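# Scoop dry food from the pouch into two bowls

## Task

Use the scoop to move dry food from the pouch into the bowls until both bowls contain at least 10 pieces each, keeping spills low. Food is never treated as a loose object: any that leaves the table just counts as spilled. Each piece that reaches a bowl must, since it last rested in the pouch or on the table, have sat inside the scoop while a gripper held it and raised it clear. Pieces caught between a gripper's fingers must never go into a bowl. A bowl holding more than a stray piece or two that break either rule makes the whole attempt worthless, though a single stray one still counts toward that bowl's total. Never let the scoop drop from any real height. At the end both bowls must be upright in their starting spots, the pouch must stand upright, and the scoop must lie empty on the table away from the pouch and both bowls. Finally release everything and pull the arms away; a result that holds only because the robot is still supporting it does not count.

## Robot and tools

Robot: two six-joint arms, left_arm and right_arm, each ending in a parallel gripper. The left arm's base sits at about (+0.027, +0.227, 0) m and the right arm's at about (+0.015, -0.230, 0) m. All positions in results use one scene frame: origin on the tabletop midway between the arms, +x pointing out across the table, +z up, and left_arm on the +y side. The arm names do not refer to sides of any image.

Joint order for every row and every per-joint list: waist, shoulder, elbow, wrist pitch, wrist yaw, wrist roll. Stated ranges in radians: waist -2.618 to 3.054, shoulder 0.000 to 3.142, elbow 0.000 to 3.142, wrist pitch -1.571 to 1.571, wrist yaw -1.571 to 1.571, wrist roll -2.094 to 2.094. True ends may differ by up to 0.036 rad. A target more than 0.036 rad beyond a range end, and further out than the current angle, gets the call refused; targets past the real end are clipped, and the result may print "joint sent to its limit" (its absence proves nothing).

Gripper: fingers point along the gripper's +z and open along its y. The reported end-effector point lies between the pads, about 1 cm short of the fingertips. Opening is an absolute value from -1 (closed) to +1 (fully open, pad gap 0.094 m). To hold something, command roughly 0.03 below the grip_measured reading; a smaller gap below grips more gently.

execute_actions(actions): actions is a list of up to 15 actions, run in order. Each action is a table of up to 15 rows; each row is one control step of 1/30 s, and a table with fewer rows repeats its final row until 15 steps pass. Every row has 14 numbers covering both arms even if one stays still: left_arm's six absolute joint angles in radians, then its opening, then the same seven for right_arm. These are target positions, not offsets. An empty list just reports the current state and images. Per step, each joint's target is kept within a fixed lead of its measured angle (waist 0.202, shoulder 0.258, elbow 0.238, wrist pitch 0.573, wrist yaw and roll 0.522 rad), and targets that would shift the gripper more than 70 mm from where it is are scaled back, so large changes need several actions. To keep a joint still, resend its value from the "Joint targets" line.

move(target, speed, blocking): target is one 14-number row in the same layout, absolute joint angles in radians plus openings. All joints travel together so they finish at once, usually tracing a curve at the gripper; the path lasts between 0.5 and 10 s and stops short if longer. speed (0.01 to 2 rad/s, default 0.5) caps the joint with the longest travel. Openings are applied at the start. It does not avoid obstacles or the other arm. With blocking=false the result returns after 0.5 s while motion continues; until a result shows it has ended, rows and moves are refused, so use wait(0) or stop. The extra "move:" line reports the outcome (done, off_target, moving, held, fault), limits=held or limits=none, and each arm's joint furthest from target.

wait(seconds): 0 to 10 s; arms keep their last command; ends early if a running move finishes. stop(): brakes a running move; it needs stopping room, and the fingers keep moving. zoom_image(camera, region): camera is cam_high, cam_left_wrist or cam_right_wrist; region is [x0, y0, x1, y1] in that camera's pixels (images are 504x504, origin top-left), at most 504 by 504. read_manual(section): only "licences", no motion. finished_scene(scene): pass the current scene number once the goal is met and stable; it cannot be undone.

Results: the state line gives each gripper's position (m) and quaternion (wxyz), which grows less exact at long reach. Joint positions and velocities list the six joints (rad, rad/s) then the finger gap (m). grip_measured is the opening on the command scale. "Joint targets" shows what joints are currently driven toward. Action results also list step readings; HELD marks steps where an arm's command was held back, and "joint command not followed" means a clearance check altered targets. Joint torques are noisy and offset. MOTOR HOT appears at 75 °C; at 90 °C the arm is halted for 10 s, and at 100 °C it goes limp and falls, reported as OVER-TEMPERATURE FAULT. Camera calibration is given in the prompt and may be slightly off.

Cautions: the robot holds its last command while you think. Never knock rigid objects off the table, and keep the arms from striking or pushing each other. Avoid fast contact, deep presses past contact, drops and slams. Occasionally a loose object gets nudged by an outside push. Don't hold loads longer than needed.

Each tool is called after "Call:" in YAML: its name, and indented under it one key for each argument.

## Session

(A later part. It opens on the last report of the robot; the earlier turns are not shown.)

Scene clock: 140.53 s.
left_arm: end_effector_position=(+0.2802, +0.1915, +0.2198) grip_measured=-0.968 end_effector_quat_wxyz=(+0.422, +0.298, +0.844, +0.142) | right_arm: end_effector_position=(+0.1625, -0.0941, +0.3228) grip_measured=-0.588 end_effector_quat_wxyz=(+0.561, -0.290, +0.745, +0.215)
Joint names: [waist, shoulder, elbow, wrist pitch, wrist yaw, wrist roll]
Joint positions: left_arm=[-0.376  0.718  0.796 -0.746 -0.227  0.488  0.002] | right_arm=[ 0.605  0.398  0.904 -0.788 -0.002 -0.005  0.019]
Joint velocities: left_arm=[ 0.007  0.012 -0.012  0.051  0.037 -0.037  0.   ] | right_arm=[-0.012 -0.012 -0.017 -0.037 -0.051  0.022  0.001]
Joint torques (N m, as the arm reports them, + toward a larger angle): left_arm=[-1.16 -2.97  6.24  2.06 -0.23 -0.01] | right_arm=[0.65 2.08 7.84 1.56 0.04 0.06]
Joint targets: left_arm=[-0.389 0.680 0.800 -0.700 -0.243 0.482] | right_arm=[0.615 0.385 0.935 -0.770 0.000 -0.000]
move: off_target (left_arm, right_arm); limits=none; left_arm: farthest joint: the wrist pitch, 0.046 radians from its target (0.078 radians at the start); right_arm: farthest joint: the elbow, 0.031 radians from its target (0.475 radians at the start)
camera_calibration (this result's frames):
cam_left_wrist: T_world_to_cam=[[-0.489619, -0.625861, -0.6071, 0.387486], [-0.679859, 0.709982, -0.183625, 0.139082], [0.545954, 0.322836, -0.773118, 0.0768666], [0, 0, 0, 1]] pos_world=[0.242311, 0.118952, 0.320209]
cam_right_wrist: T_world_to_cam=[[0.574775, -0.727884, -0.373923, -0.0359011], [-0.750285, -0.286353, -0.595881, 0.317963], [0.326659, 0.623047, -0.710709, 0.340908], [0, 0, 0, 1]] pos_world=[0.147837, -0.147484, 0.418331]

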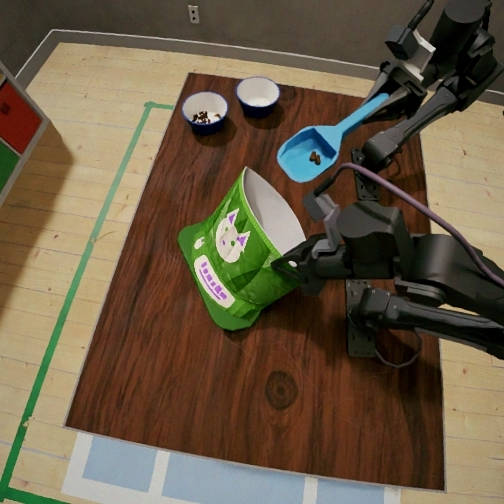

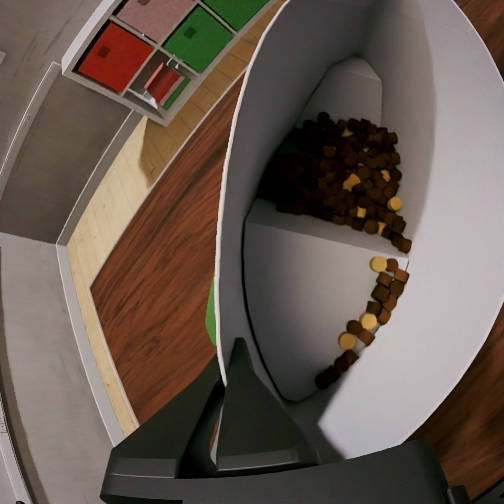

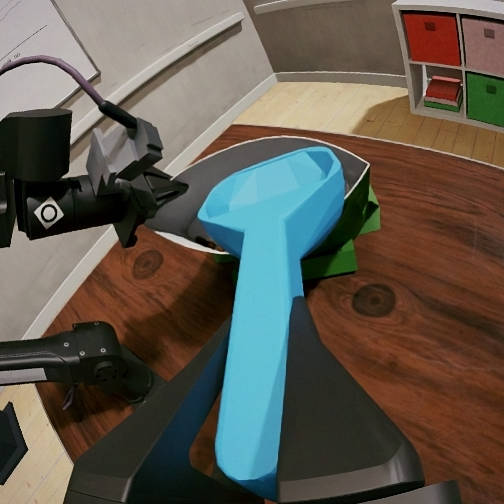

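Call:
move:
  target: [-0.389, 0.68, 0.80, -0.70, -0.243, 0.482, -1.0, 0.615, 1.305, 1.337, -0.857, 0, 0, -0.62]
  speed: 0.6

Call:
move:
  target: [-0.389, 0.68, 0.80, -0.70, -0.243, 0.482, -1.0, 0.615, 1.325, 1.175, -0.665, 0, 0, -0.62]
  speed: 0.2

Scene clock: 144.20 s.
left_arm: end_effector_position=(+0.2802, +0.1916, +0.2198) grip_measured=-0.968 end_effector_quat_wxyz=(+0.422, +0.298, +0.845, +0.142) | right_arm: end_effector_position=(+0.2804, +0.0126, +0.2421) grip_measured=-0.588 end_effector_quat_wxyz=(+0.323, -0.340, +0.874, +0.125)
Joint names: [waist, shoulder, elbow, wrist pitch, wrist yaw, wrist roll]
Joint positions: left_arm=[-0.376  0.718  0.796 -0.746 -0.227  0.488  0.002] | right_arm=[ 0.605  1.312  1.3   -0.851 -0.002 -0.005  0.019]
Joint velocities: left_arm=[-0.007  0.002  0.002 -0.066 -0.051 -0.037  0.001] | right_arm=[-0.002  0.012  0.012  0.051 -0.022 -0.081 -0.   ]
Joint torques (N m, as the arm reports them, + toward a larger angle): left_arm=[-1.05 -3.25  6.08  2.08 -0.21  0.  ] | right_arm=[ 0.64 -5.97  9.08  0.99  0.05  0.06]
Joint targets: left_arm=[-0.389 0.680 0.800 -0.700 -0.243 0.482] | right_arm=[0.615 1.305 1.337 -0.857 0.000 0.000]
move: off_target (left_arm, right_arm); limits=none; left_arm: farthest joint: the wrist pitch, 0.046 radians from its target (0.046 radians at the start); right_arm: farthest joint: the elbow, 0.037 radians from its target (0.433 radians at the start)
camera_calibration (this result's frames):
cam_left_wrist: T_world_to_cam=[[-0.489698, -0.62609, -0.6068, 0.387425], [-0.68009, 0.70979, -0.183509, 0.139095], [0.545594, 0.322815, -0.773381, 0.0769975], [0, 0, 0, 1]] pos_world=[0.242309, 0.118979, 0.320163]
cam_right_wrist: T_world_to_cam=[[0.430391, -0.858606, -0.278494, -0.037103], [-0.901652, -0.423397, -0.0880876, 0.31015], [-0.0422809, 0.289017, -0.95639, 0.345705], [0, 0, 0, 1]] pos_world=[0.310233, -0.00045474, 0.347616]

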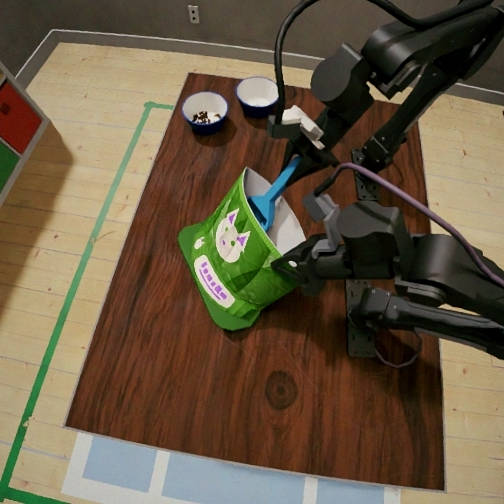

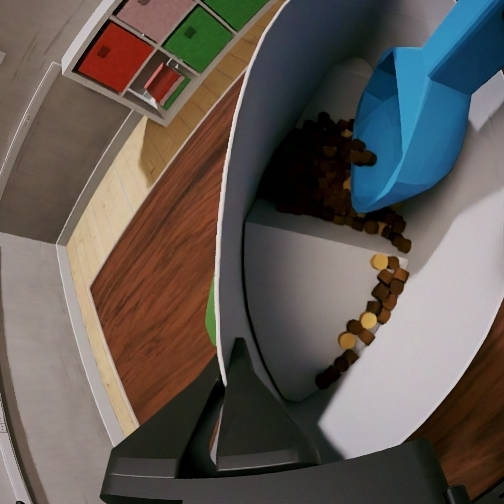

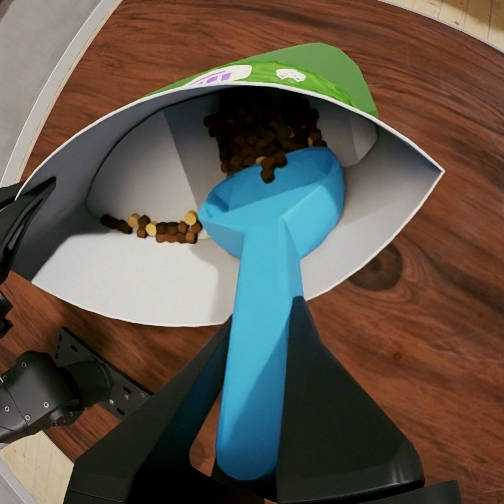

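Scene clock: 145.57 s.
left_arm: end_effector_position=(+0.2803, +0.1917, +0.2199) grip_measured=-0.968 end_effector_quat_wxyz=(+0.422, +0.298, +0.844, +0.142) | right_arm: end_effector_position=(+0.2902, +0.0216, +0.2219) grip_measured=-0.588 end_effector_quat_wxyz=(+0.343, -0.337, +0.867, +0.132)
Joint names: [waist, shoulder, elbow, wrist pitch, wrist yaw, wrist roll]
Joint positions: left_arm=[-0.376  0.718  0.796 -0.745 -0.227  0.488  0.002] | right_arm=[ 0.605  1.312  1.189 -0.693 -0.002 -0.005  0.019]
Joint velocities: left_arm=[-0.007  0.002 -0.007 -0.022 -0.066  0.007 -0.001] | right_arm=[ 0.002  0.002 -0.002 -0.007 -0.051 -0.066 -0.   ]
Joint torques (N m, as the arm reports them, + toward a larger angle): left_arm=[-1.14 -3.03  6.14  2.06 -0.23 -0.01] | right_arm=[ 0.66 -4.26  5.53  1.27  0.02  0.07]
Joint targets: left_arm=[-0.389 0.680 0.800 -0.700 -0.243 0.482] | right_arm=[0.615 1.325 1.175 -0.665 0.000 -0.000]
move: off_target (left_arm, right_arm); limits=none; left_arm: farthest joint: the wrist pitch, 0.045 radians from its target (0.046 radians at the start); right_arm: farthest joint: the wrist pitch, 0.028 radians from its target (0.186 radians at the start)
camera_calibration (this result's frames):
cam_left_wrist: T_world_to_cam=[[-0.488796, -0.626246, -0.607367, 0.387551], [-0.680355, 0.709424, -0.18394, 0.13938], [0.546072, 0.323316, -0.772834, 0.0766735], [0, 0, 0, 1]] pos_world=[0.242392, 0.119033, 0.320279]
cam_right_wrist: T_world_to_cam=[[0.440038, -0.849872, -0.289973, -0.0397371], [-0.897924, -0.420022, -0.131586, 0.329555], [-0.00996353, 0.318276, -0.947946, 0.312362], [0, 0, 0, 1]] pos_world=[0.316513, 0.00523159, 0.327944]

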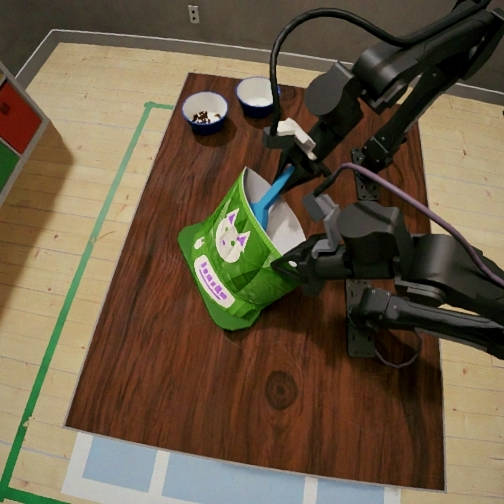

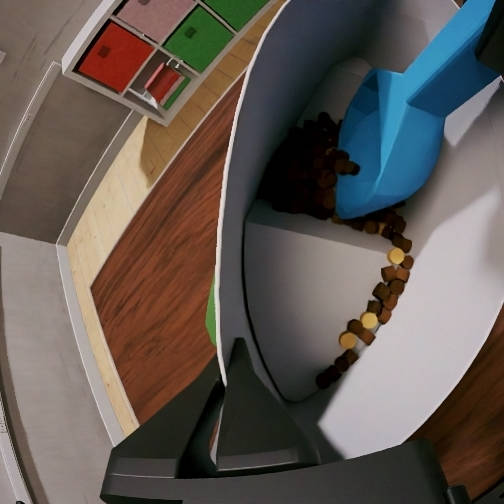

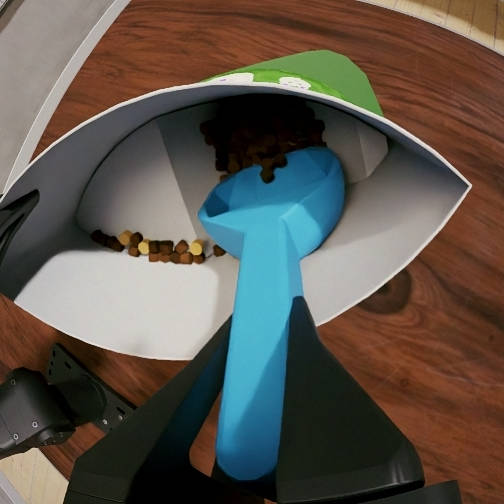

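Call:
move:
  target: [-0.389, 0.68, 0.80, -0.70, -0.243, 0.482, -1.0, 0.612, 1.218, 0.961, -0.376, 0, 0, -0.62]
  speed: 0.25

Call:
move:
  target: [-0.389, 0.68, 0.80, -0.70, -0.243, 0.482, -1.0, 0.612, 1.142, 0.754, -0.085, 0, 0, -0.62]
  speed: 0.25

Scene clock: 148.10 s.
left_arm: end_effector_position=(+0.2803, +0.1918, +0.2200) grip_measured=-0.968 end_effector_quat_wxyz=(+0.422, +0.298, +0.844, +0.142) | right_arm: end_effector_position=(+0.2958, +0.0238, +0.2068) grip_measured=-0.588 end_effector_quat_wxyz=(+0.406, -0.324, +0.841, +0.151)
Joint names: [waist, shoulder, elbow, wrist pitch, wrist yaw, wrist roll]
Joint positions: left_arm=[-0.376  0.718  0.796 -0.745 -0.228  0.488  0.002] | right_arm=[ 0.605  1.233  0.971 -0.413  0.01  -0.005  0.019]
Joint velocities: left_arm=[ 0.007 -0.017  0.017 -0.022  0.051 -0.007 -0.001] | right_arm=[ 0.017 -0.007  0.007 -0.022 -0.051 -0.022  0.   ]
Joint torques (N m, as the arm reports them, + toward a larger angle): left_arm=[-1.07 -3.11  6.12  2.11 -0.17 -0.04] | right_arm=[ 0.42 -6.19  5.99  1.44 -0.13  0.05]
Joint targets: left_arm=[-0.389 0.680 0.800 -0.700 -0.243 0.482] | right_arm=[0.612 1.218 0.961 -0.376 0.000 -0.000]
move: off_target (left_arm, right_arm); limits=none; left_arm: farthest joint: the wrist pitch, 0.045 radians from its target (0.045 radians at the start); right_arm: farthest joint: the wrist pitch, 0.037 radians from its target (0.317 radians at the start)
camera_calibration (this result's frames):
cam_left_wrist: T_world_to_cam=[[-0.488115, -0.626333, -0.607825, 0.387642], [-0.680687, 0.709079, -0.184043, 0.139545], [0.546268, 0.323904, -0.772449, 0.0764155], [0, 0, 0, 1]] pos_world=[0.242456, 0.119093, 0.320327]
cam_right_wrist: T_world_to_cam=[[0.465976, -0.826815, -0.31503, -0.047755], [-0.879569, -0.394216, -0.266369, 0.35529], [0.0960477, 0.401212, -0.910936, 0.256387], [0, 0, 0, 1]] pos_world=[0.310129, -0.00228943, 0.313146]

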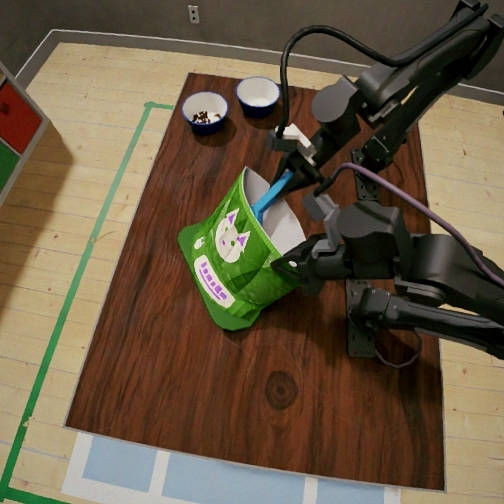

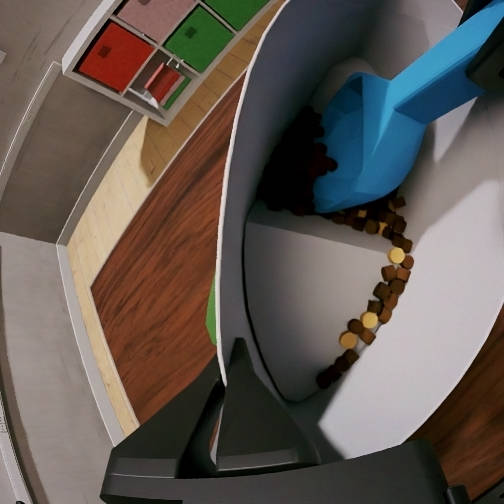

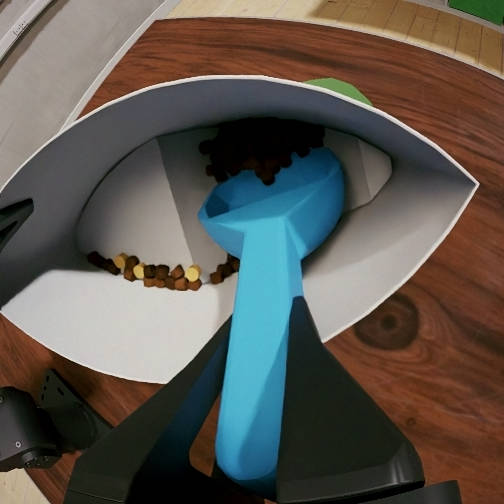

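Scene clock: 149.87 s.
left_arm: end_effector_position=(+0.2803, +0.1918, +0.2200) grip_measured=-0.968 end_effector_quat_wxyz=(+0.422, +0.298, +0.845, +0.142) | right_arm: end_effector_position=(+0.2930, +0.0238, +0.1927) grip_measured=-0.588 end_effector_quat_wxyz=(+0.459, -0.315, +0.812, +0.176)
Joint names: [waist, shoulder, elbow, wrist pitch, wrist yaw, wrist roll]
Joint positions: left_arm=[-0.376  0.718  0.796 -0.745 -0.228  0.488  0.002] | right_arm=[ 0.605  1.16   0.763 -0.145 -0.001 -0.005  0.019]
Joint velocities: left_arm=[-0.022 -0.007  0.002 -0.066  0.007 -0.066 -0.   ] | right_arm=[ 0.002 -0.002 -0.017 -0.007 -0.081  0.022 -0.001]
Joint torques (N m, as the arm reports them, + toward a larger angle): left_arm=[-0.94 -3.03  6.32  2.07 -0.22 -0.01] | right_arm=[ 0.47 -5.79  6.12  1.73  0.    0.05]
Joint targets: left_arm=[-0.389 0.680 0.800 -0.700 -0.243 0.482] | right_arm=[0.612 1.142 0.754 -0.085 0.000 0.000]
move: off_target (left_arm, right_arm); limits=none; left_arm: farthest joint: the wrist pitch, 0.045 radians from its target (0.045 radians at the start); right_arm: farthest joint: the wrist pitch, 0.060 radians from its target (0.328 radians at the start)
camera_calibration (this result's frames):
cam_left_wrist: T_world_to_cam=[[-0.488194, -0.626562, -0.607525, 0.387581], [-0.680918, 0.708887, -0.183928, 0.139558], [0.545909, 0.323882, -0.772712, 0.0765464], [0, 0, 0, 1]] pos_world=[0.242455, 0.119121, 0.320282]
cam_right_wrist: T_world_to_cam=[[0.503713, -0.791924, -0.345151, -0.0570178], [-0.845844, -0.37093, -0.383352, 0.361213], [0.175559, 0.485043, -0.856687, 0.20804], [0, 0, 0, 1]] pos_world=[0.297727, -0.0120777, 0.297017]

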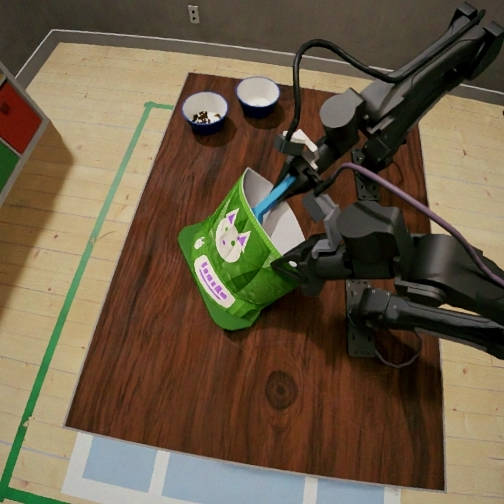

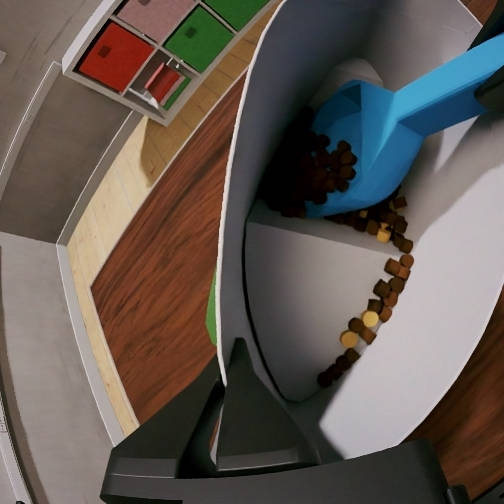

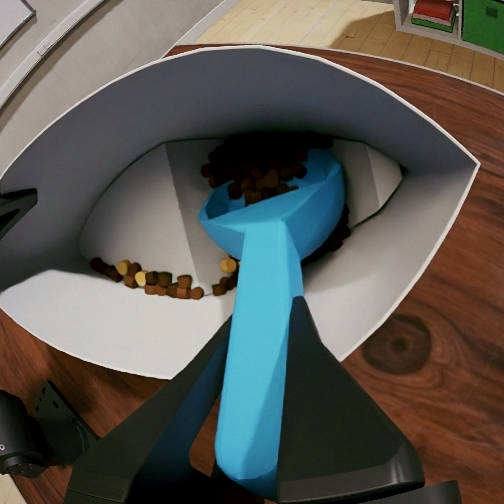

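Good load forming. Continue with the same lifting waypoints as before.

Call:
move:
  target: [-0.389, 0.68, 0.80, -0.70, -0.243, 0.482, -1.0, 0.612, 0.965, 0.546, 0.11, 0, 0, -0.62]
  speed: 0.22

Call:
move:
  target: [-0.389, 0.68, 0.80, -0.70, -0.243, 0.482, -1.0, 0.612, 0.765, 0.334, 0.265, 0, 0, -0.62]
  speed: 0.22

Call:
zoom_image:
  camera: "cam_left_wrist"
  region: [270, 30, 450, 210]

Scene clock: 151.80 s.
left_arm: end_effector_position=(+0.2802, +0.1918, +0.2199) grip_measured=-0.968 end_effector_quat_wxyz=(+0.422, +0.298, +0.845, +0.142) | right_arm: end_effector_position=(+0.2765, +0.0099, +0.2018) grip_measured=-0.588 end_effector_quat_wxyz=(+0.529, -0.299, +0.767, +0.205)
Joint names: [waist, shoulder, elbow, wrist pitch, wrist yaw, wrist roll]
Joint positions: left_arm=[-0.376  0.718  0.796 -0.746 -0.228  0.488  0.002] | right_arm=[ 0.605  0.991  0.555  0.072 -0.005 -0.005  0.019]
Joint velocities: left_arm=[-0.012 -0.007 -0.002 -0.022 -0.051 -0.007 -0.   ] | right_arm=[-0.002 -0.002 -0.012 -0.022 -0.022  0.007 -0.   ]
Joint torques (N m, as the arm reports them, + toward a larger angle): left_arm=[-1.07 -3.06  6.21  2.09 -0.21  0.  ] | right_arm=[ 0.43 -5.02  6.23  1.68  0.06  0.03]
Joint targets: left_arm=[-0.389 0.680 0.800 -0.700 -0.243 0.482] | right_arm=[0.612 0.965 0.546 0.110 -0.000 -0.000]
move: off_target (left_arm, right_arm); limits=none; left_arm: farthest joint: the wrist pitch, 0.046 radians from its target (0.045 radians at the start); right_arm: farthest joint: the wrist pitch, 0.038 radians from its target (0.255 radians at the start)
camera_calibration (this result's frames):
cam_left_wrist: T_world_to_cam=[[-0.488416, -0.626493, -0.607418, 0.387546], [-0.680985, 0.708908, -0.1836, 0.139437], [0.545627, 0.32397, -0.772874, 0.0766124], [0, 0, 0, 1]] pos_world=[0.242436, 0.119127, 0.320215]
cam_right_wrist: T_world_to_cam=[[0.553807, -0.746291, -0.369251, -0.0659542], [-0.784283, -0.318606, -0.532344, 0.358136], [0.279638, 0.584414, -0.76175, 0.176567], [0, 0, 0, 1]] pos_world=[0.268031, -0.0383051, 0.300798]

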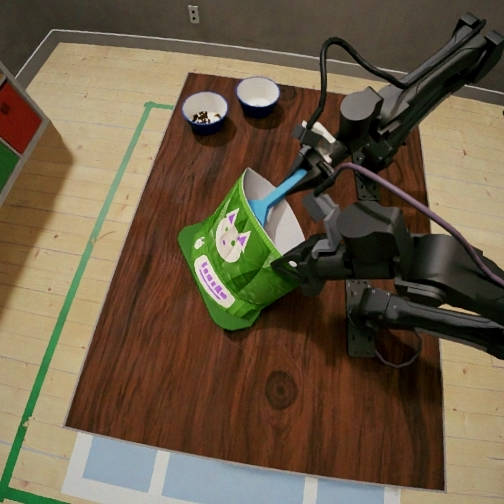

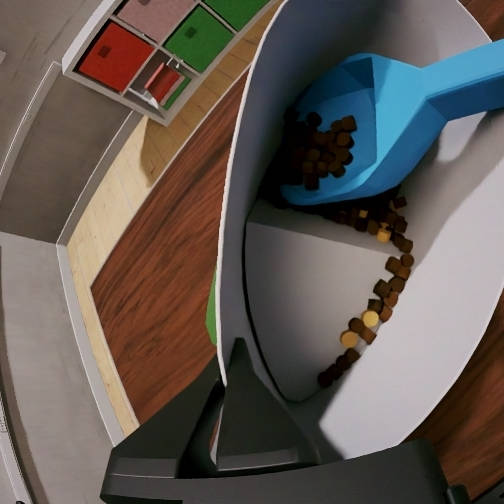

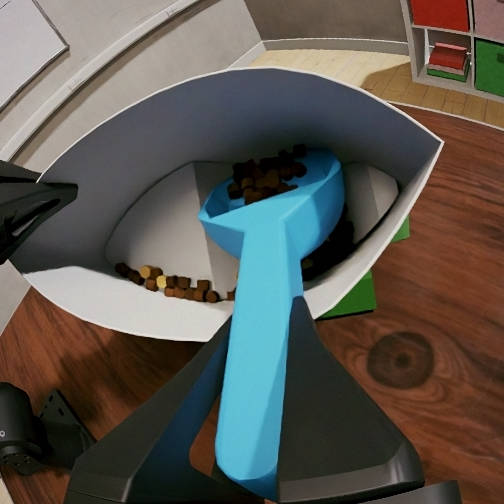

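Scene clock: 153.27 s.
left_arm: end_effector_position=(+0.2802, +0.1918, +0.2199) grip_measured=-0.968 end_effector_quat_wxyz=(+0.422, +0.298, +0.845, +0.142) | right_arm: end_effector_position=(+0.2538, -0.0105, +0.2051) grip_measured=-0.588 end_effector_quat_wxyz=(+0.590, -0.282, +0.722, +0.228)
Joint names: [waist, shoulder, elbow, wrist pitch, wrist yaw, wrist roll]
Joint positions: left_arm=[-0.376  0.718  0.796 -0.746 -0.228  0.488  0.002] | right_arm=[ 0.605  0.788  0.345  0.241 -0.006 -0.005  0.019]
Joint velocities: left_arm=[-0.017 -0.017  0.007 -0.037 -0.022  0.022  0.001] | right_arm=[-0.027  0.002 -0.027  0.007 -0.007  0.007 -0.   ]
Joint torques (N m, as the arm reports them, + toward a larger angle): left_arm=[-0.86 -3.31  6.22  2.1  -0.22  0.03] | right_arm=[ 0.38 -3.11  5.97  1.59  0.08  0.06]
Joint targets: left_arm=[-0.389 0.680 0.800 -0.700 -0.243 0.482] | right_arm=[0.612 0.765 0.334 0.265 -0.000 0.000]
move: off_target (left_arm, right_arm); limits=none; left_arm: farthest joint: the wrist pitch, 0.046 radians from its target (0.046 radians at the start); right_arm: farthest joint: the wrist pitch, 0.024 radians from its target (0.193 radians at the start)
camera_calibration (this result's frames):
cam_left_wrist: T_world_to_cam=[[-0.488416, -0.626493, -0.607418, 0.387546], [-0.680985, 0.708908, -0.1836, 0.139437], [0.545627, 0.32397, -0.772874, 0.0766124], [0, 0, 0, 1]] pos_world=[0.242436, 0.119127, 0.320215]
cam_right_wrist: T_world_to_cam=[[0.599359, -0.705002, -0.379133, -0.0764821], [-0.712729, -0.254392, -0.653684, 0.3429], [0.364399, 0.66201, -0.654947, 0.154786], [0, 0, 0, 1]] pos_world=[0.233831, -0.0691584, 0.296528]

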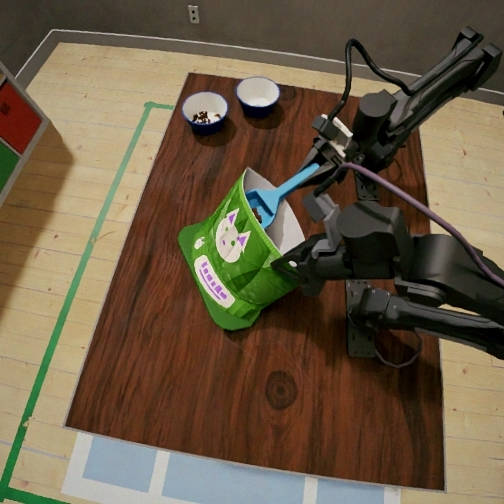

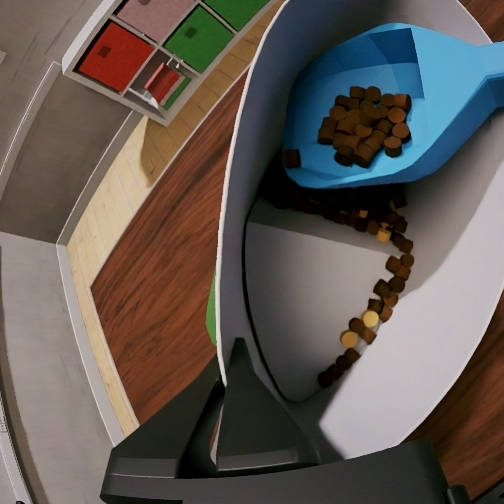

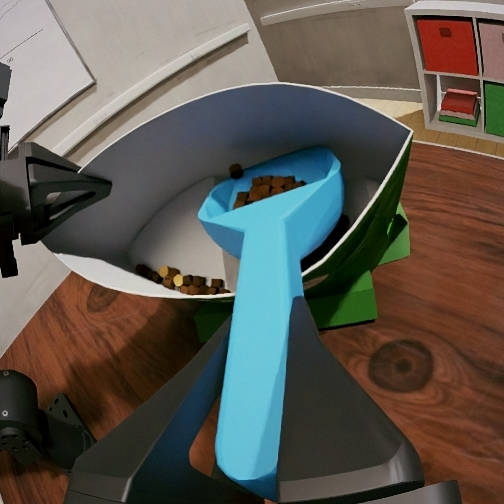

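Region (270, 30, 450, 210) of cam_left_wrist's 504x504 image, scaled by 2.800, with more detail than that image has.

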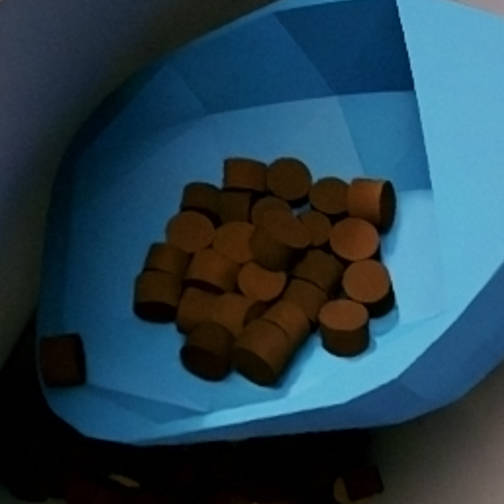

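Call:
move:
  target: [-0.389, 0.68, 0.80, -0.70, -0.243, 0.482, -1.0, 0.612, 0.566, 0.40, 0.062, 0, 0, -0.62]
  speed: 0.35

Call:
move:
  target: [-0.389, 0.68, 0.80, -0.70, -0.243, 0.482, -1.0, 0.612, 0.222, 0.53, -0.26, 0, 0, -0.62]
  speed: 0.4

Call:
move:
  target: [-0.389, 0.68, 0.80, -0.70, -0.243, 0.482, -1.0, 0.14, 0.25, 0.55, -0.24, 0, 0, -0.62]
  speed: 0.7

Scene clock: 155.53 s.
left_arm: end_effector_position=(+0.2803, +0.1918, +0.2200) grip_measured=-0.968 end_effector_quat_wxyz=(+0.422, +0.298, +0.845, +0.142) | right_arm: end_effector_position=(+0.2339, -0.0285, +0.2264) grip_measured=-0.588 end_effector_quat_wxyz=(+0.600, -0.279, +0.713, +0.232)
Joint names: [waist, shoulder, elbow, wrist pitch, wrist yaw, wrist roll]
Joint positions: left_arm=[-0.376  0.718  0.796 -0.745 -0.228  0.488  0.002] | right_arm=[ 0.605  0.589  0.363  0.055 -0.006 -0.005  0.019]
Joint velocities: left_arm=[-0.007 -0.002  0.022  0.007 -0.066  0.037 -0.   ] | right_arm=[ 0.002 -0.027 -0.017 -0.037  0.051  0.007  0.001]
Joint torques (N m, as the arm reports them, + toward a larger angle): left_arm=[-1.01 -2.98  6.2   2.11 -0.23 -0.02] | right_arm=[ 0.45 -1.82  9.71  1.42  0.08  0.06]
Joint targets: left_arm=[-0.389 0.680 0.800 -0.700 -0.243 0.482] | right_arm=[0.612 0.566 0.400 0.062 0.000 -0.000]
move: off_target (left_arm, right_arm); limits=none; left_arm: farthest joint: the wrist pitch, 0.045 radians from its target (0.046 radians at the start); right_arm: farthest joint: the elbow, 0.037 radians from its target (0.055 radians at the start)
camera_calibration (this result's frames):
cam_left_wrist: T_world_to_cam=[[-0.488194, -0.626562, -0.607525, 0.387581], [-0.680918, 0.708887, -0.183928, 0.139558], [0.545909, 0.323882, -0.772712, 0.0765464], [0, 0, 0, 1]] pos_world=[0.242455, 0.119121, 0.320282]
cam_right_wrist: T_world_to_cam=[[0.607944, -0.697228, -0.379837, -0.0707994], [-0.697701, -0.240787, -0.674711, 0.339777], [0.378967, 0.6752, -0.632842, 0.179811], [0, 0, 0, 1]] pos_world=[0.211963, -0.0889581, 0.316151]

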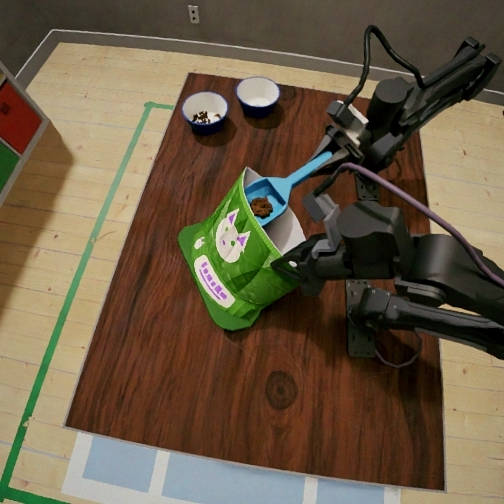

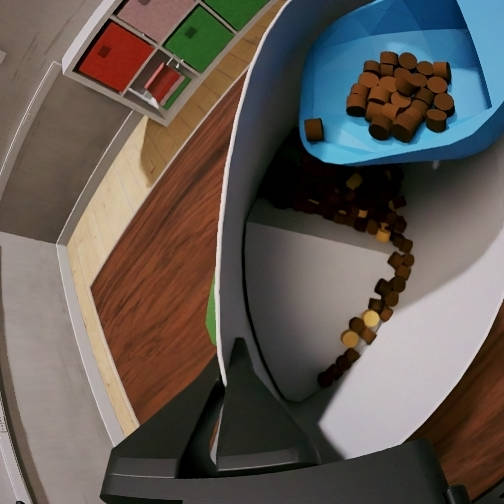

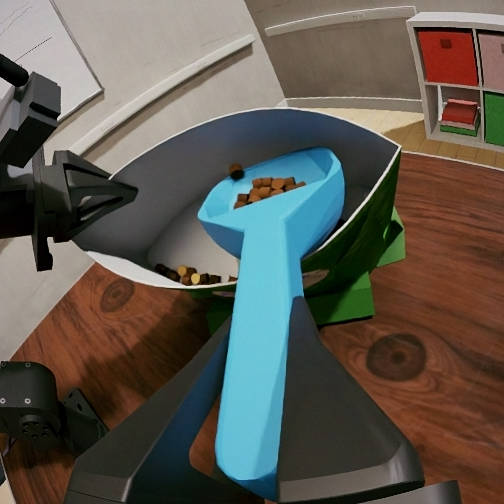

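Scene clock: 157.20 s.
left_arm: end_effector_position=(+0.2803, +0.1918, +0.2200) grip_measured=-0.968 end_effector_quat_wxyz=(+0.422, +0.298, +0.845, +0.142) | right_arm: end_effector_position=(+0.1868, -0.0712, +0.2949) grip_measured=-0.588 end_effector_quat_wxyz=(+0.651, -0.261, +0.667, +0.251)
Joint names: [waist, shoulder, elbow, wrist pitch, wrist yaw, wrist roll]
Joint positions: left_arm=[-0.376  0.718  0.796 -0.745 -0.228  0.488  0.002] | right_arm=[ 0.605  0.241  0.496 -0.281 -0.006 -0.005  0.019]
Joint velocities: left_arm=[-0.002 -0.017 -0.017 -0.022  0.022 -0.022 -0.   ] | right_arm=[-0.017  0.017 -0.017 -0.037  0.037  0.022  0.   ]
Joint torques (N m, as the arm reports them, + toward a larger angle): left_arm=[-1.03 -3.26  6.22  2.09 -0.19  0.  ] | right_arm=[0.47 0.96 8.69 1.55 0.08 0.04]
Joint targets: left_arm=[-0.389 0.680 0.800 -0.700 -0.243 0.482] | right_arm=[0.612 0.222 0.530 -0.260 -0.000 -0.000]
move: off_target (left_arm, right_arm); limits=none; left_arm: farthest joint: the wrist pitch, 0.045 radians from its target (0.045 radians at the start); right_arm: farthest joint: the elbow, 0.034 radians from its target (0.167 radians at the start)
camera_calibration (this result's frames):
cam_left_wrist: T_world_to_cam=[[-0.488194, -0.626562, -0.607525, 0.387581], [-0.680918, 0.708887, -0.183928, 0.139558], [0.545909, 0.323882, -0.772712, 0.0765464], [0, 0, 0, 1]] pos_world=[0.242455, 0.119121, 0.320282]
cam_right_wrist: T_world_to_cam=[[0.648861, -0.660184, -0.378335, -0.0513264], [-0.619956, -0.170397, -0.765911, 0.360192], [0.441174, 0.731521, -0.519849, 0.228941], [0, 0, 0, 1]] pos_world=[0.155604, -0.139984, 0.375471]

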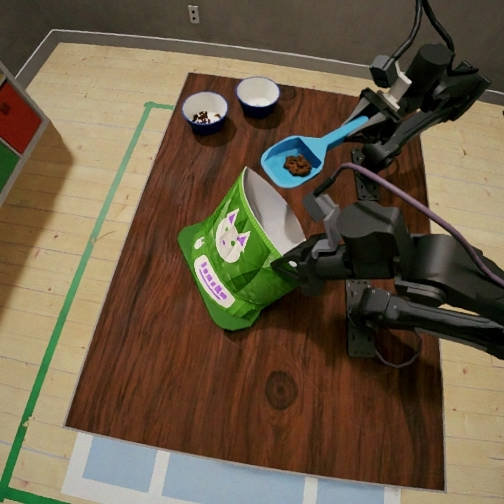

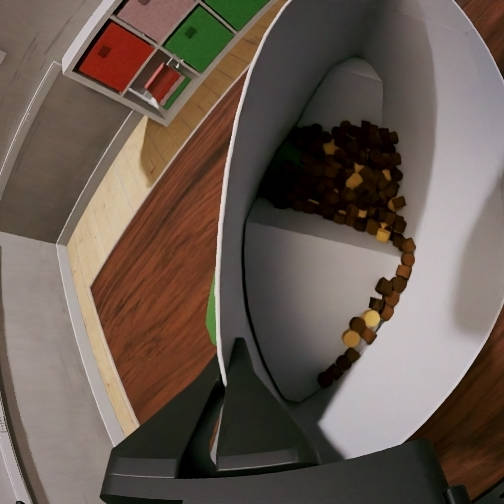

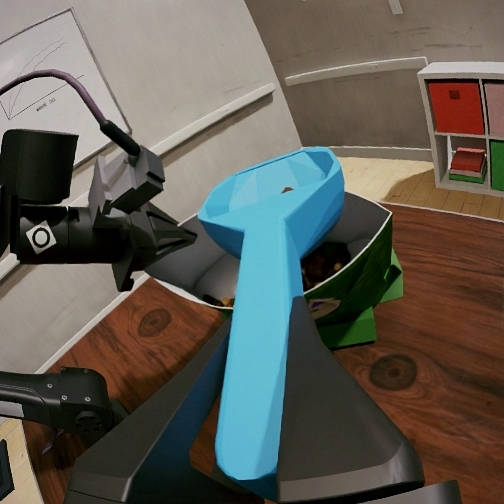

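Scene clock: 158.37 s.
left_arm: end_effector_position=(+0.2803, +0.1918, +0.2200) grip_measured=-0.968 end_effector_quat_wxyz=(+0.422, +0.298, +0.845, +0.142) | right_arm: end_effector_position=(+0.2374, -0.1642, +0.3005) grip_measured=-0.588 end_effector_quat_wxyz=(+0.694, -0.102, +0.706, +0.097)
Joint names: [waist, shoulder, elbow, wrist pitch, wrist yaw, wrist roll]
Joint positions: left_arm=[-0.376  0.718  0.796 -0.745 -0.228  0.488  0.002] | right_arm=[ 0.15   0.241  0.512 -0.289 -0.002 -0.005  0.019]
Joint velocities: left_arm=[ 0.002  0.002 -0.002 -0.022 -0.037  0.066  0.001] | right_arm=[-0.002  0.002 -0.007 -0.022  0.095  0.051 -0.   ]
Joint torques (N m, as the arm reports them, + toward a larger angle): left_arm=[-0.9  -3.14  6.25  2.05 -0.17 -0.03] | right_arm=[-0.67  3.78  9.26  1.75  0.02  0.05]
Joint targets: left_arm=[-0.389 0.680 0.800 -0.700 -0.243 0.482] | right_arm=[0.140 0.250 0.550 -0.240 -0.000 -0.000]
move: off_target (left_arm, right_arm); limits=none; left_arm: farthest joint: the wrist pitch, 0.045 radians from its target (0.045 radians at the start); right_arm: farthest joint: the wrist pitch, 0.049 radians from its target (0.041 radians at the start)
camera_calibration (this result's frames):
cam_left_wrist: T_world_to_cam=[[-0.488194, -0.626562, -0.607525, 0.387581], [-0.680918, 0.708887, -0.183928, 0.139558], [0.545909, 0.323882, -0.772712, 0.0765464], [0, 0, 0, 1]] pos_world=[0.242455, 0.119121, 0.320282]
cam_right_wrist: T_world_to_cam=[[0.292007, -0.87858, -0.377928, -0.0947216], [-0.625026, 0.123798, -0.770725, 0.430974], [0.72393, 0.461272, -0.512985, 0.164041], [0, 0, 0, 1]] pos_world=[0.178275, -0.212242, 0.380515]

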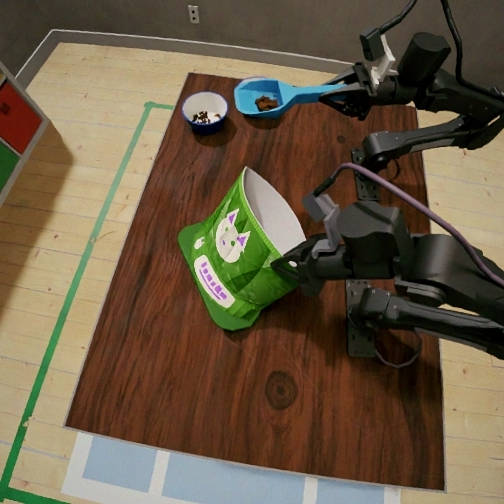

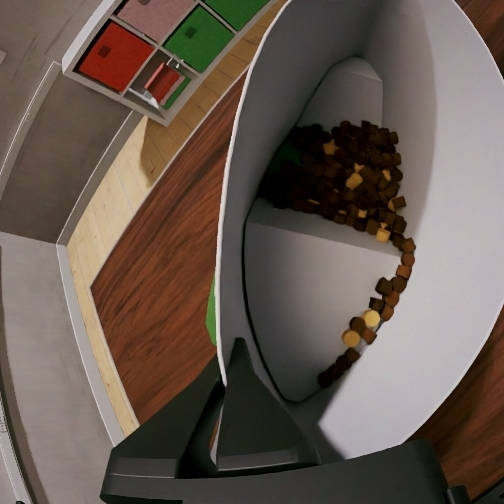

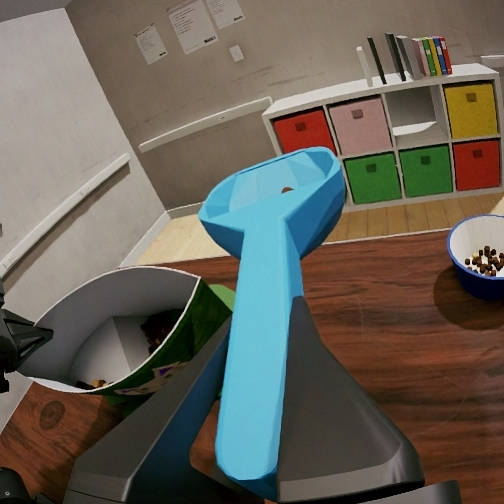

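Call:
move:
  target: [0.025, 1.105, 1.158, -0.857, 0.19, 0.632, -1.0, -0.646, 0.658, 0.55, -0.335, 0, 0, -0.62]
  speed: 0.6

Call:
zoom_image:
  camera: "cam_high"
  region: [175, 50, 315, 145]

Scene clock: 160.57 s.
left_arm: end_effector_position=(+0.3348, +0.2289, +0.2286) grip_measured=-0.968 end_effector_quat_wxyz=(+0.346, +0.274, +0.896, +0.056) | right_arm: end_effector_position=(+0.2599, -0.3645, +0.1850) grip_measured=-0.588 end_effector_quat_wxyz=(+0.494, +0.213, +0.833, -0.129)
Joint names: [waist, shoulder, elbow, wrist pitch, wrist yaw, wrist roll]
Joint positions: left_arm=[ 0.012  1.11   1.117 -0.874  0.147  0.628  0.002] | right_arm=[-0.637  0.654  0.512 -0.356  0.    -0.005  0.019]
Joint velocities: left_arm=[-0.007  0.007 -0.027 -0.007  0.007 -0.037  0.   ] | right_arm=[-0.017 -0.007 -0.022  0.007 -0.037  0.037 -0.   ]
Joint torques (N m, as the arm reports them, + toward a larger angle): left_arm=[ 0.93 -3.46  9.05  1.58  0.42  0.09] | right_arm=[-0.62  0.37  9.54  1.48  0.    0.02]
Joint targets: left_arm=[0.025 1.105 1.158 -0.857 0.190 0.632] | right_arm=[-0.646 0.658 0.550 -0.335 0.000 0.000]
move: off_target (left_arm, right_arm); limits=none; left_arm: farthest joint: the wrist yaw, 0.043 radians from its target (0.418 radians at the start); right_arm: farthest joint: the elbow, 0.038 radians from its target (0.038 radians at the start)
camera_calibration (this result's frames):
cam_left_wrist: T_world_to_cam=[[-0.585725, -0.705074, -0.399747, 0.445829], [-0.727249, 0.674925, -0.124839, 0.161726], [0.35782, 0.217594, -0.908085, 0.159649], [0, 0, 0, 1]] pos_world=[0.321622, 0.170451, 0.343384]
cam_right_wrist: T_world_to_cam=[[-0.573418, -0.740041, -0.35147, -0.0503381], [-0.608685, 0.671981, -0.421834, 0.511864], [0.548356, -0.0279532, -0.835778, 0.107881], [0, 0, 0, 1]] pos_world=[0.223542, -0.378199, 0.288394]

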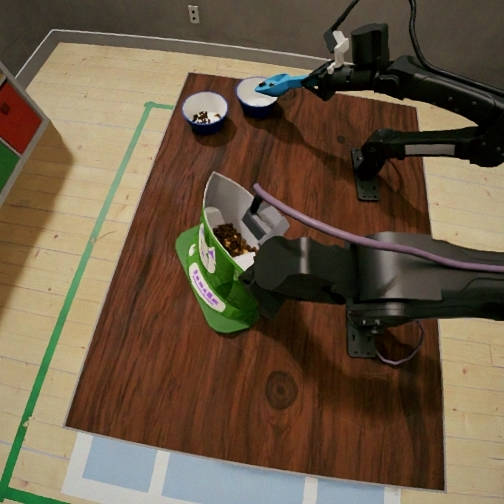

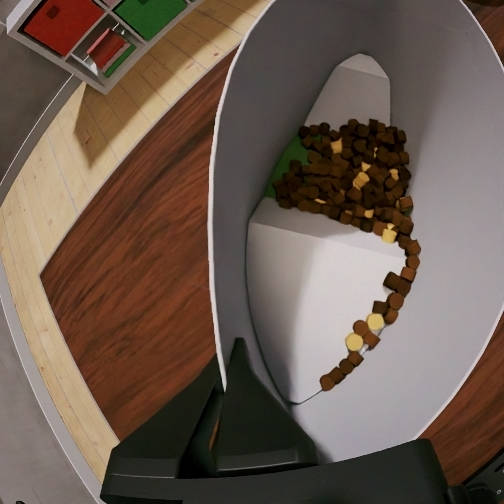

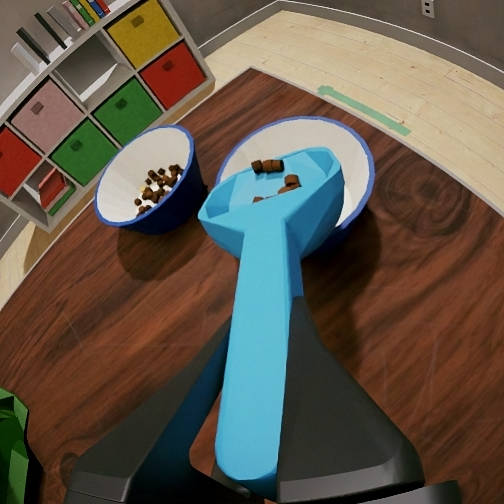

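Region (175, 50, 315, 145) of cam_high's 504x504 image, scaled by 3.600, with more detail than that image has; it fills the top 342 rows of this view, and the rest is white.

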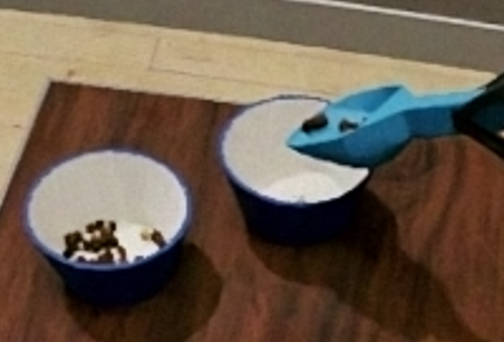

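Call:
execute_actions:
  actions: []

Scene clock: 161.73 s.
left_arm: end_effector_position=(+0.3347, +0.2289, +0.2285) grip_measured=-0.968 end_effector_quat_wxyz=(+0.346, +0.274, +0.896, +0.056) | right_arm: end_effector_position=(+0.2599, -0.3645, +0.1850) grip_measured=-0.588 end_effector_quat_wxyz=(+0.494, +0.213, +0.833, -0.129)
Joint names: [waist, shoulder, elbow, wrist pitch, wrist yaw, wrist roll]
Joint positions: left_arm=[ 0.012  1.11   1.117 -0.874  0.147  0.628  0.002] | right_arm=[-0.637  0.654  0.512 -0.356  0.    -0.005  0.019]
Joint velocities: left_arm=[-0.012  0.012  0.002  0.051 -0.007  0.051 -0.   ] | right_arm=[-0.002  0.002 -0.007 -0.037  0.066 -0.081  0.001]
Joint torques (N m, as the arm reports them, + toward a larger angle): left_arm=[ 0.88 -3.37  8.76  1.57  0.46  0.04] | right_arm=[-0.68  0.49  9.55  1.45  0.    0.03]
Joint targets: left_arm=[0.025 1.105 1.158 -0.857 0.190 0.632] | right_arm=[-0.646 0.658 0.550 -0.335 0.000 -0.000]
camera_calibration (this result's frames):
cam_left_wrist: T_world_to_cam=[[-0.586066, -0.704819, -0.399696, 0.445803], [-0.727098, 0.675161, -0.124443, 0.161475], [0.357569, 0.217686, -0.908161, 0.159702], [0, 0, 0, 1]] pos_world=[0.321574, 0.170424, 0.343315]
cam_right_wrist: T_world_to_cam=[[-0.573418, -0.740041, -0.35147, -0.0503381], [-0.608685, 0.671981, -0.421834, 0.511864], [0.548356, -0.0279532, -0.835778, 0.107881], [0, 0, 0, 1]] pos_world=[0.223542, -0.378199, 0.288394]

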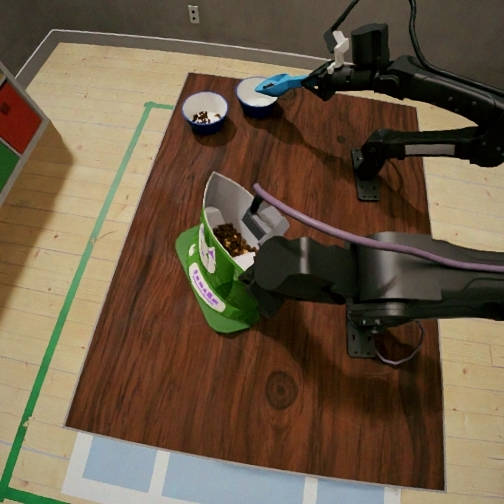

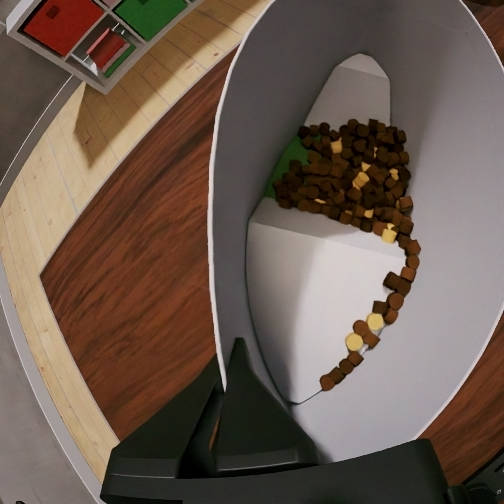

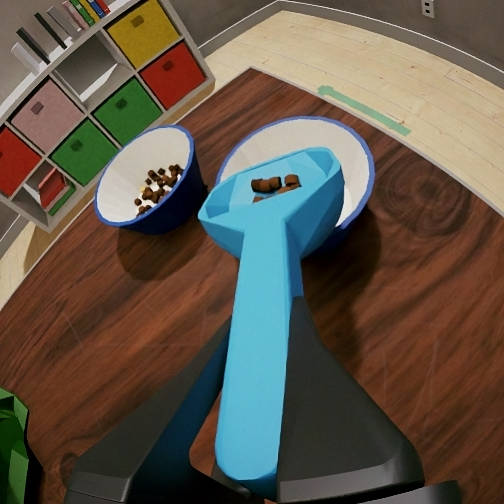

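Call:
move:
  target: [0.118,1.38,1.417,-1.016,0.292,0.68,-1.0,-0.66,1.09,1.057,-0.715,0,0,-0.62]
  speed: 0.25

Scene clock: 164.87 s.
left_arm: end_effector_position=(+0.3704, +0.2499, +0.2223) grip_measured=-0.968 end_effector_quat_wxyz=(+0.282, +0.263, +0.923, +0.005) | right_arm: end_effector_position=(+0.2927, -0.3873, +0.2180) grip_measured=-0.588 end_effector_quat_wxyz=(+0.366, +0.235, +0.895, -0.098)
Joint names: [waist, shoulder, elbow, wrist pitch, wrist yaw, wrist roll]
Joint positions: left_arm=[ 0.109  1.393  1.371 -1.023  0.234  0.676  0.002] | right_arm=[-0.65   1.086  1.018 -0.726  0.    -0.005  0.019]
Joint velocities: left_arm=[-0.002  0.012 -0.022 -0.095 -0.051  0.051  0.   ] | right_arm=[ 0.002  0.002 -0.007  0.037 -0.022  0.022  0.   ]
Joint torques (N m, as the arm reports them, + toward a larger angle): left_arm=[ 0.69 -6.74  9.    1.17  0.62  0.06] | right_arm=[-0.77 -2.74  9.48  1.16 -0.01  0.05]
Joint targets: left_arm=[0.118 1.380 1.417 -1.016 0.292 0.680] | right_arm=[-0.660 1.090 1.057 -0.715 0.000 0.000]
move: off_target (left_arm, right_arm); limits=none; left_arm: farthest joint: the wrist yaw, 0.058 radians from its target (0.145 radians at the start); right_arm: farthest joint: the elbow, 0.039 radians from its target (0.545 radians at the start)
camera_calibration (this result's frames):
cam_left_wrist: T_world_to_cam=[[-0.633367, -0.731089, -0.253683, 0.470617], [-0.746134, 0.663886, -0.0503904, 0.165876], [0.205256, 0.157366, -0.965974, 0.221084], [0, 0, 0, 1]] pos_world=[0.37646, 0.199149, 0.341307]
cam_right_wrist: T_world_to_cam=[[-0.666609, -0.684817, -0.294378, -0.000685026], [-0.674387, 0.72231, -0.153198, 0.541221], [0.317545, 0.0964021, -0.94333, 0.255972], [0, 0, 0, 1]] pos_world=[0.283253, -0.416075, 0.324179]

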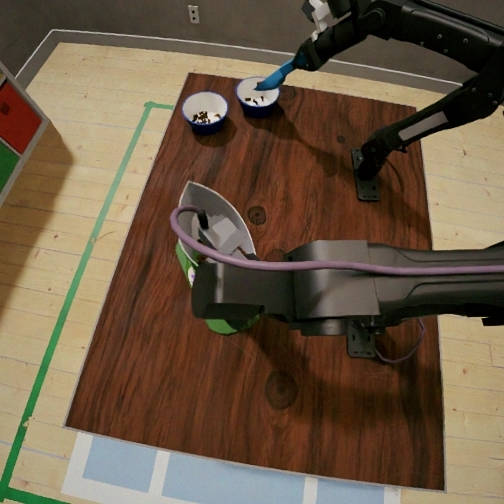

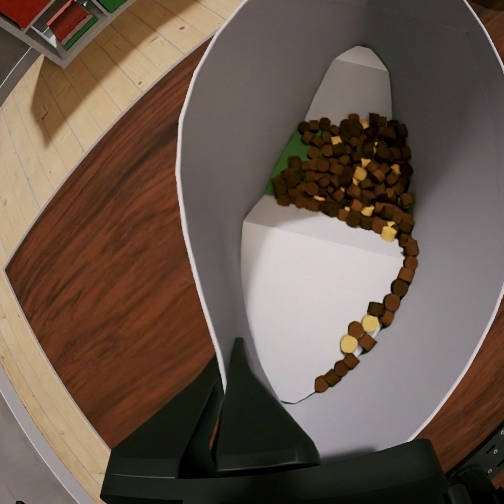

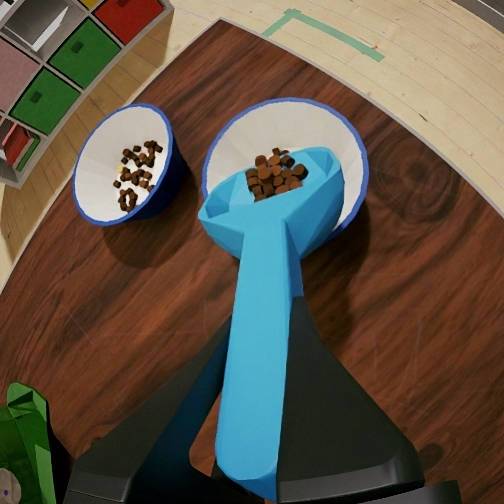

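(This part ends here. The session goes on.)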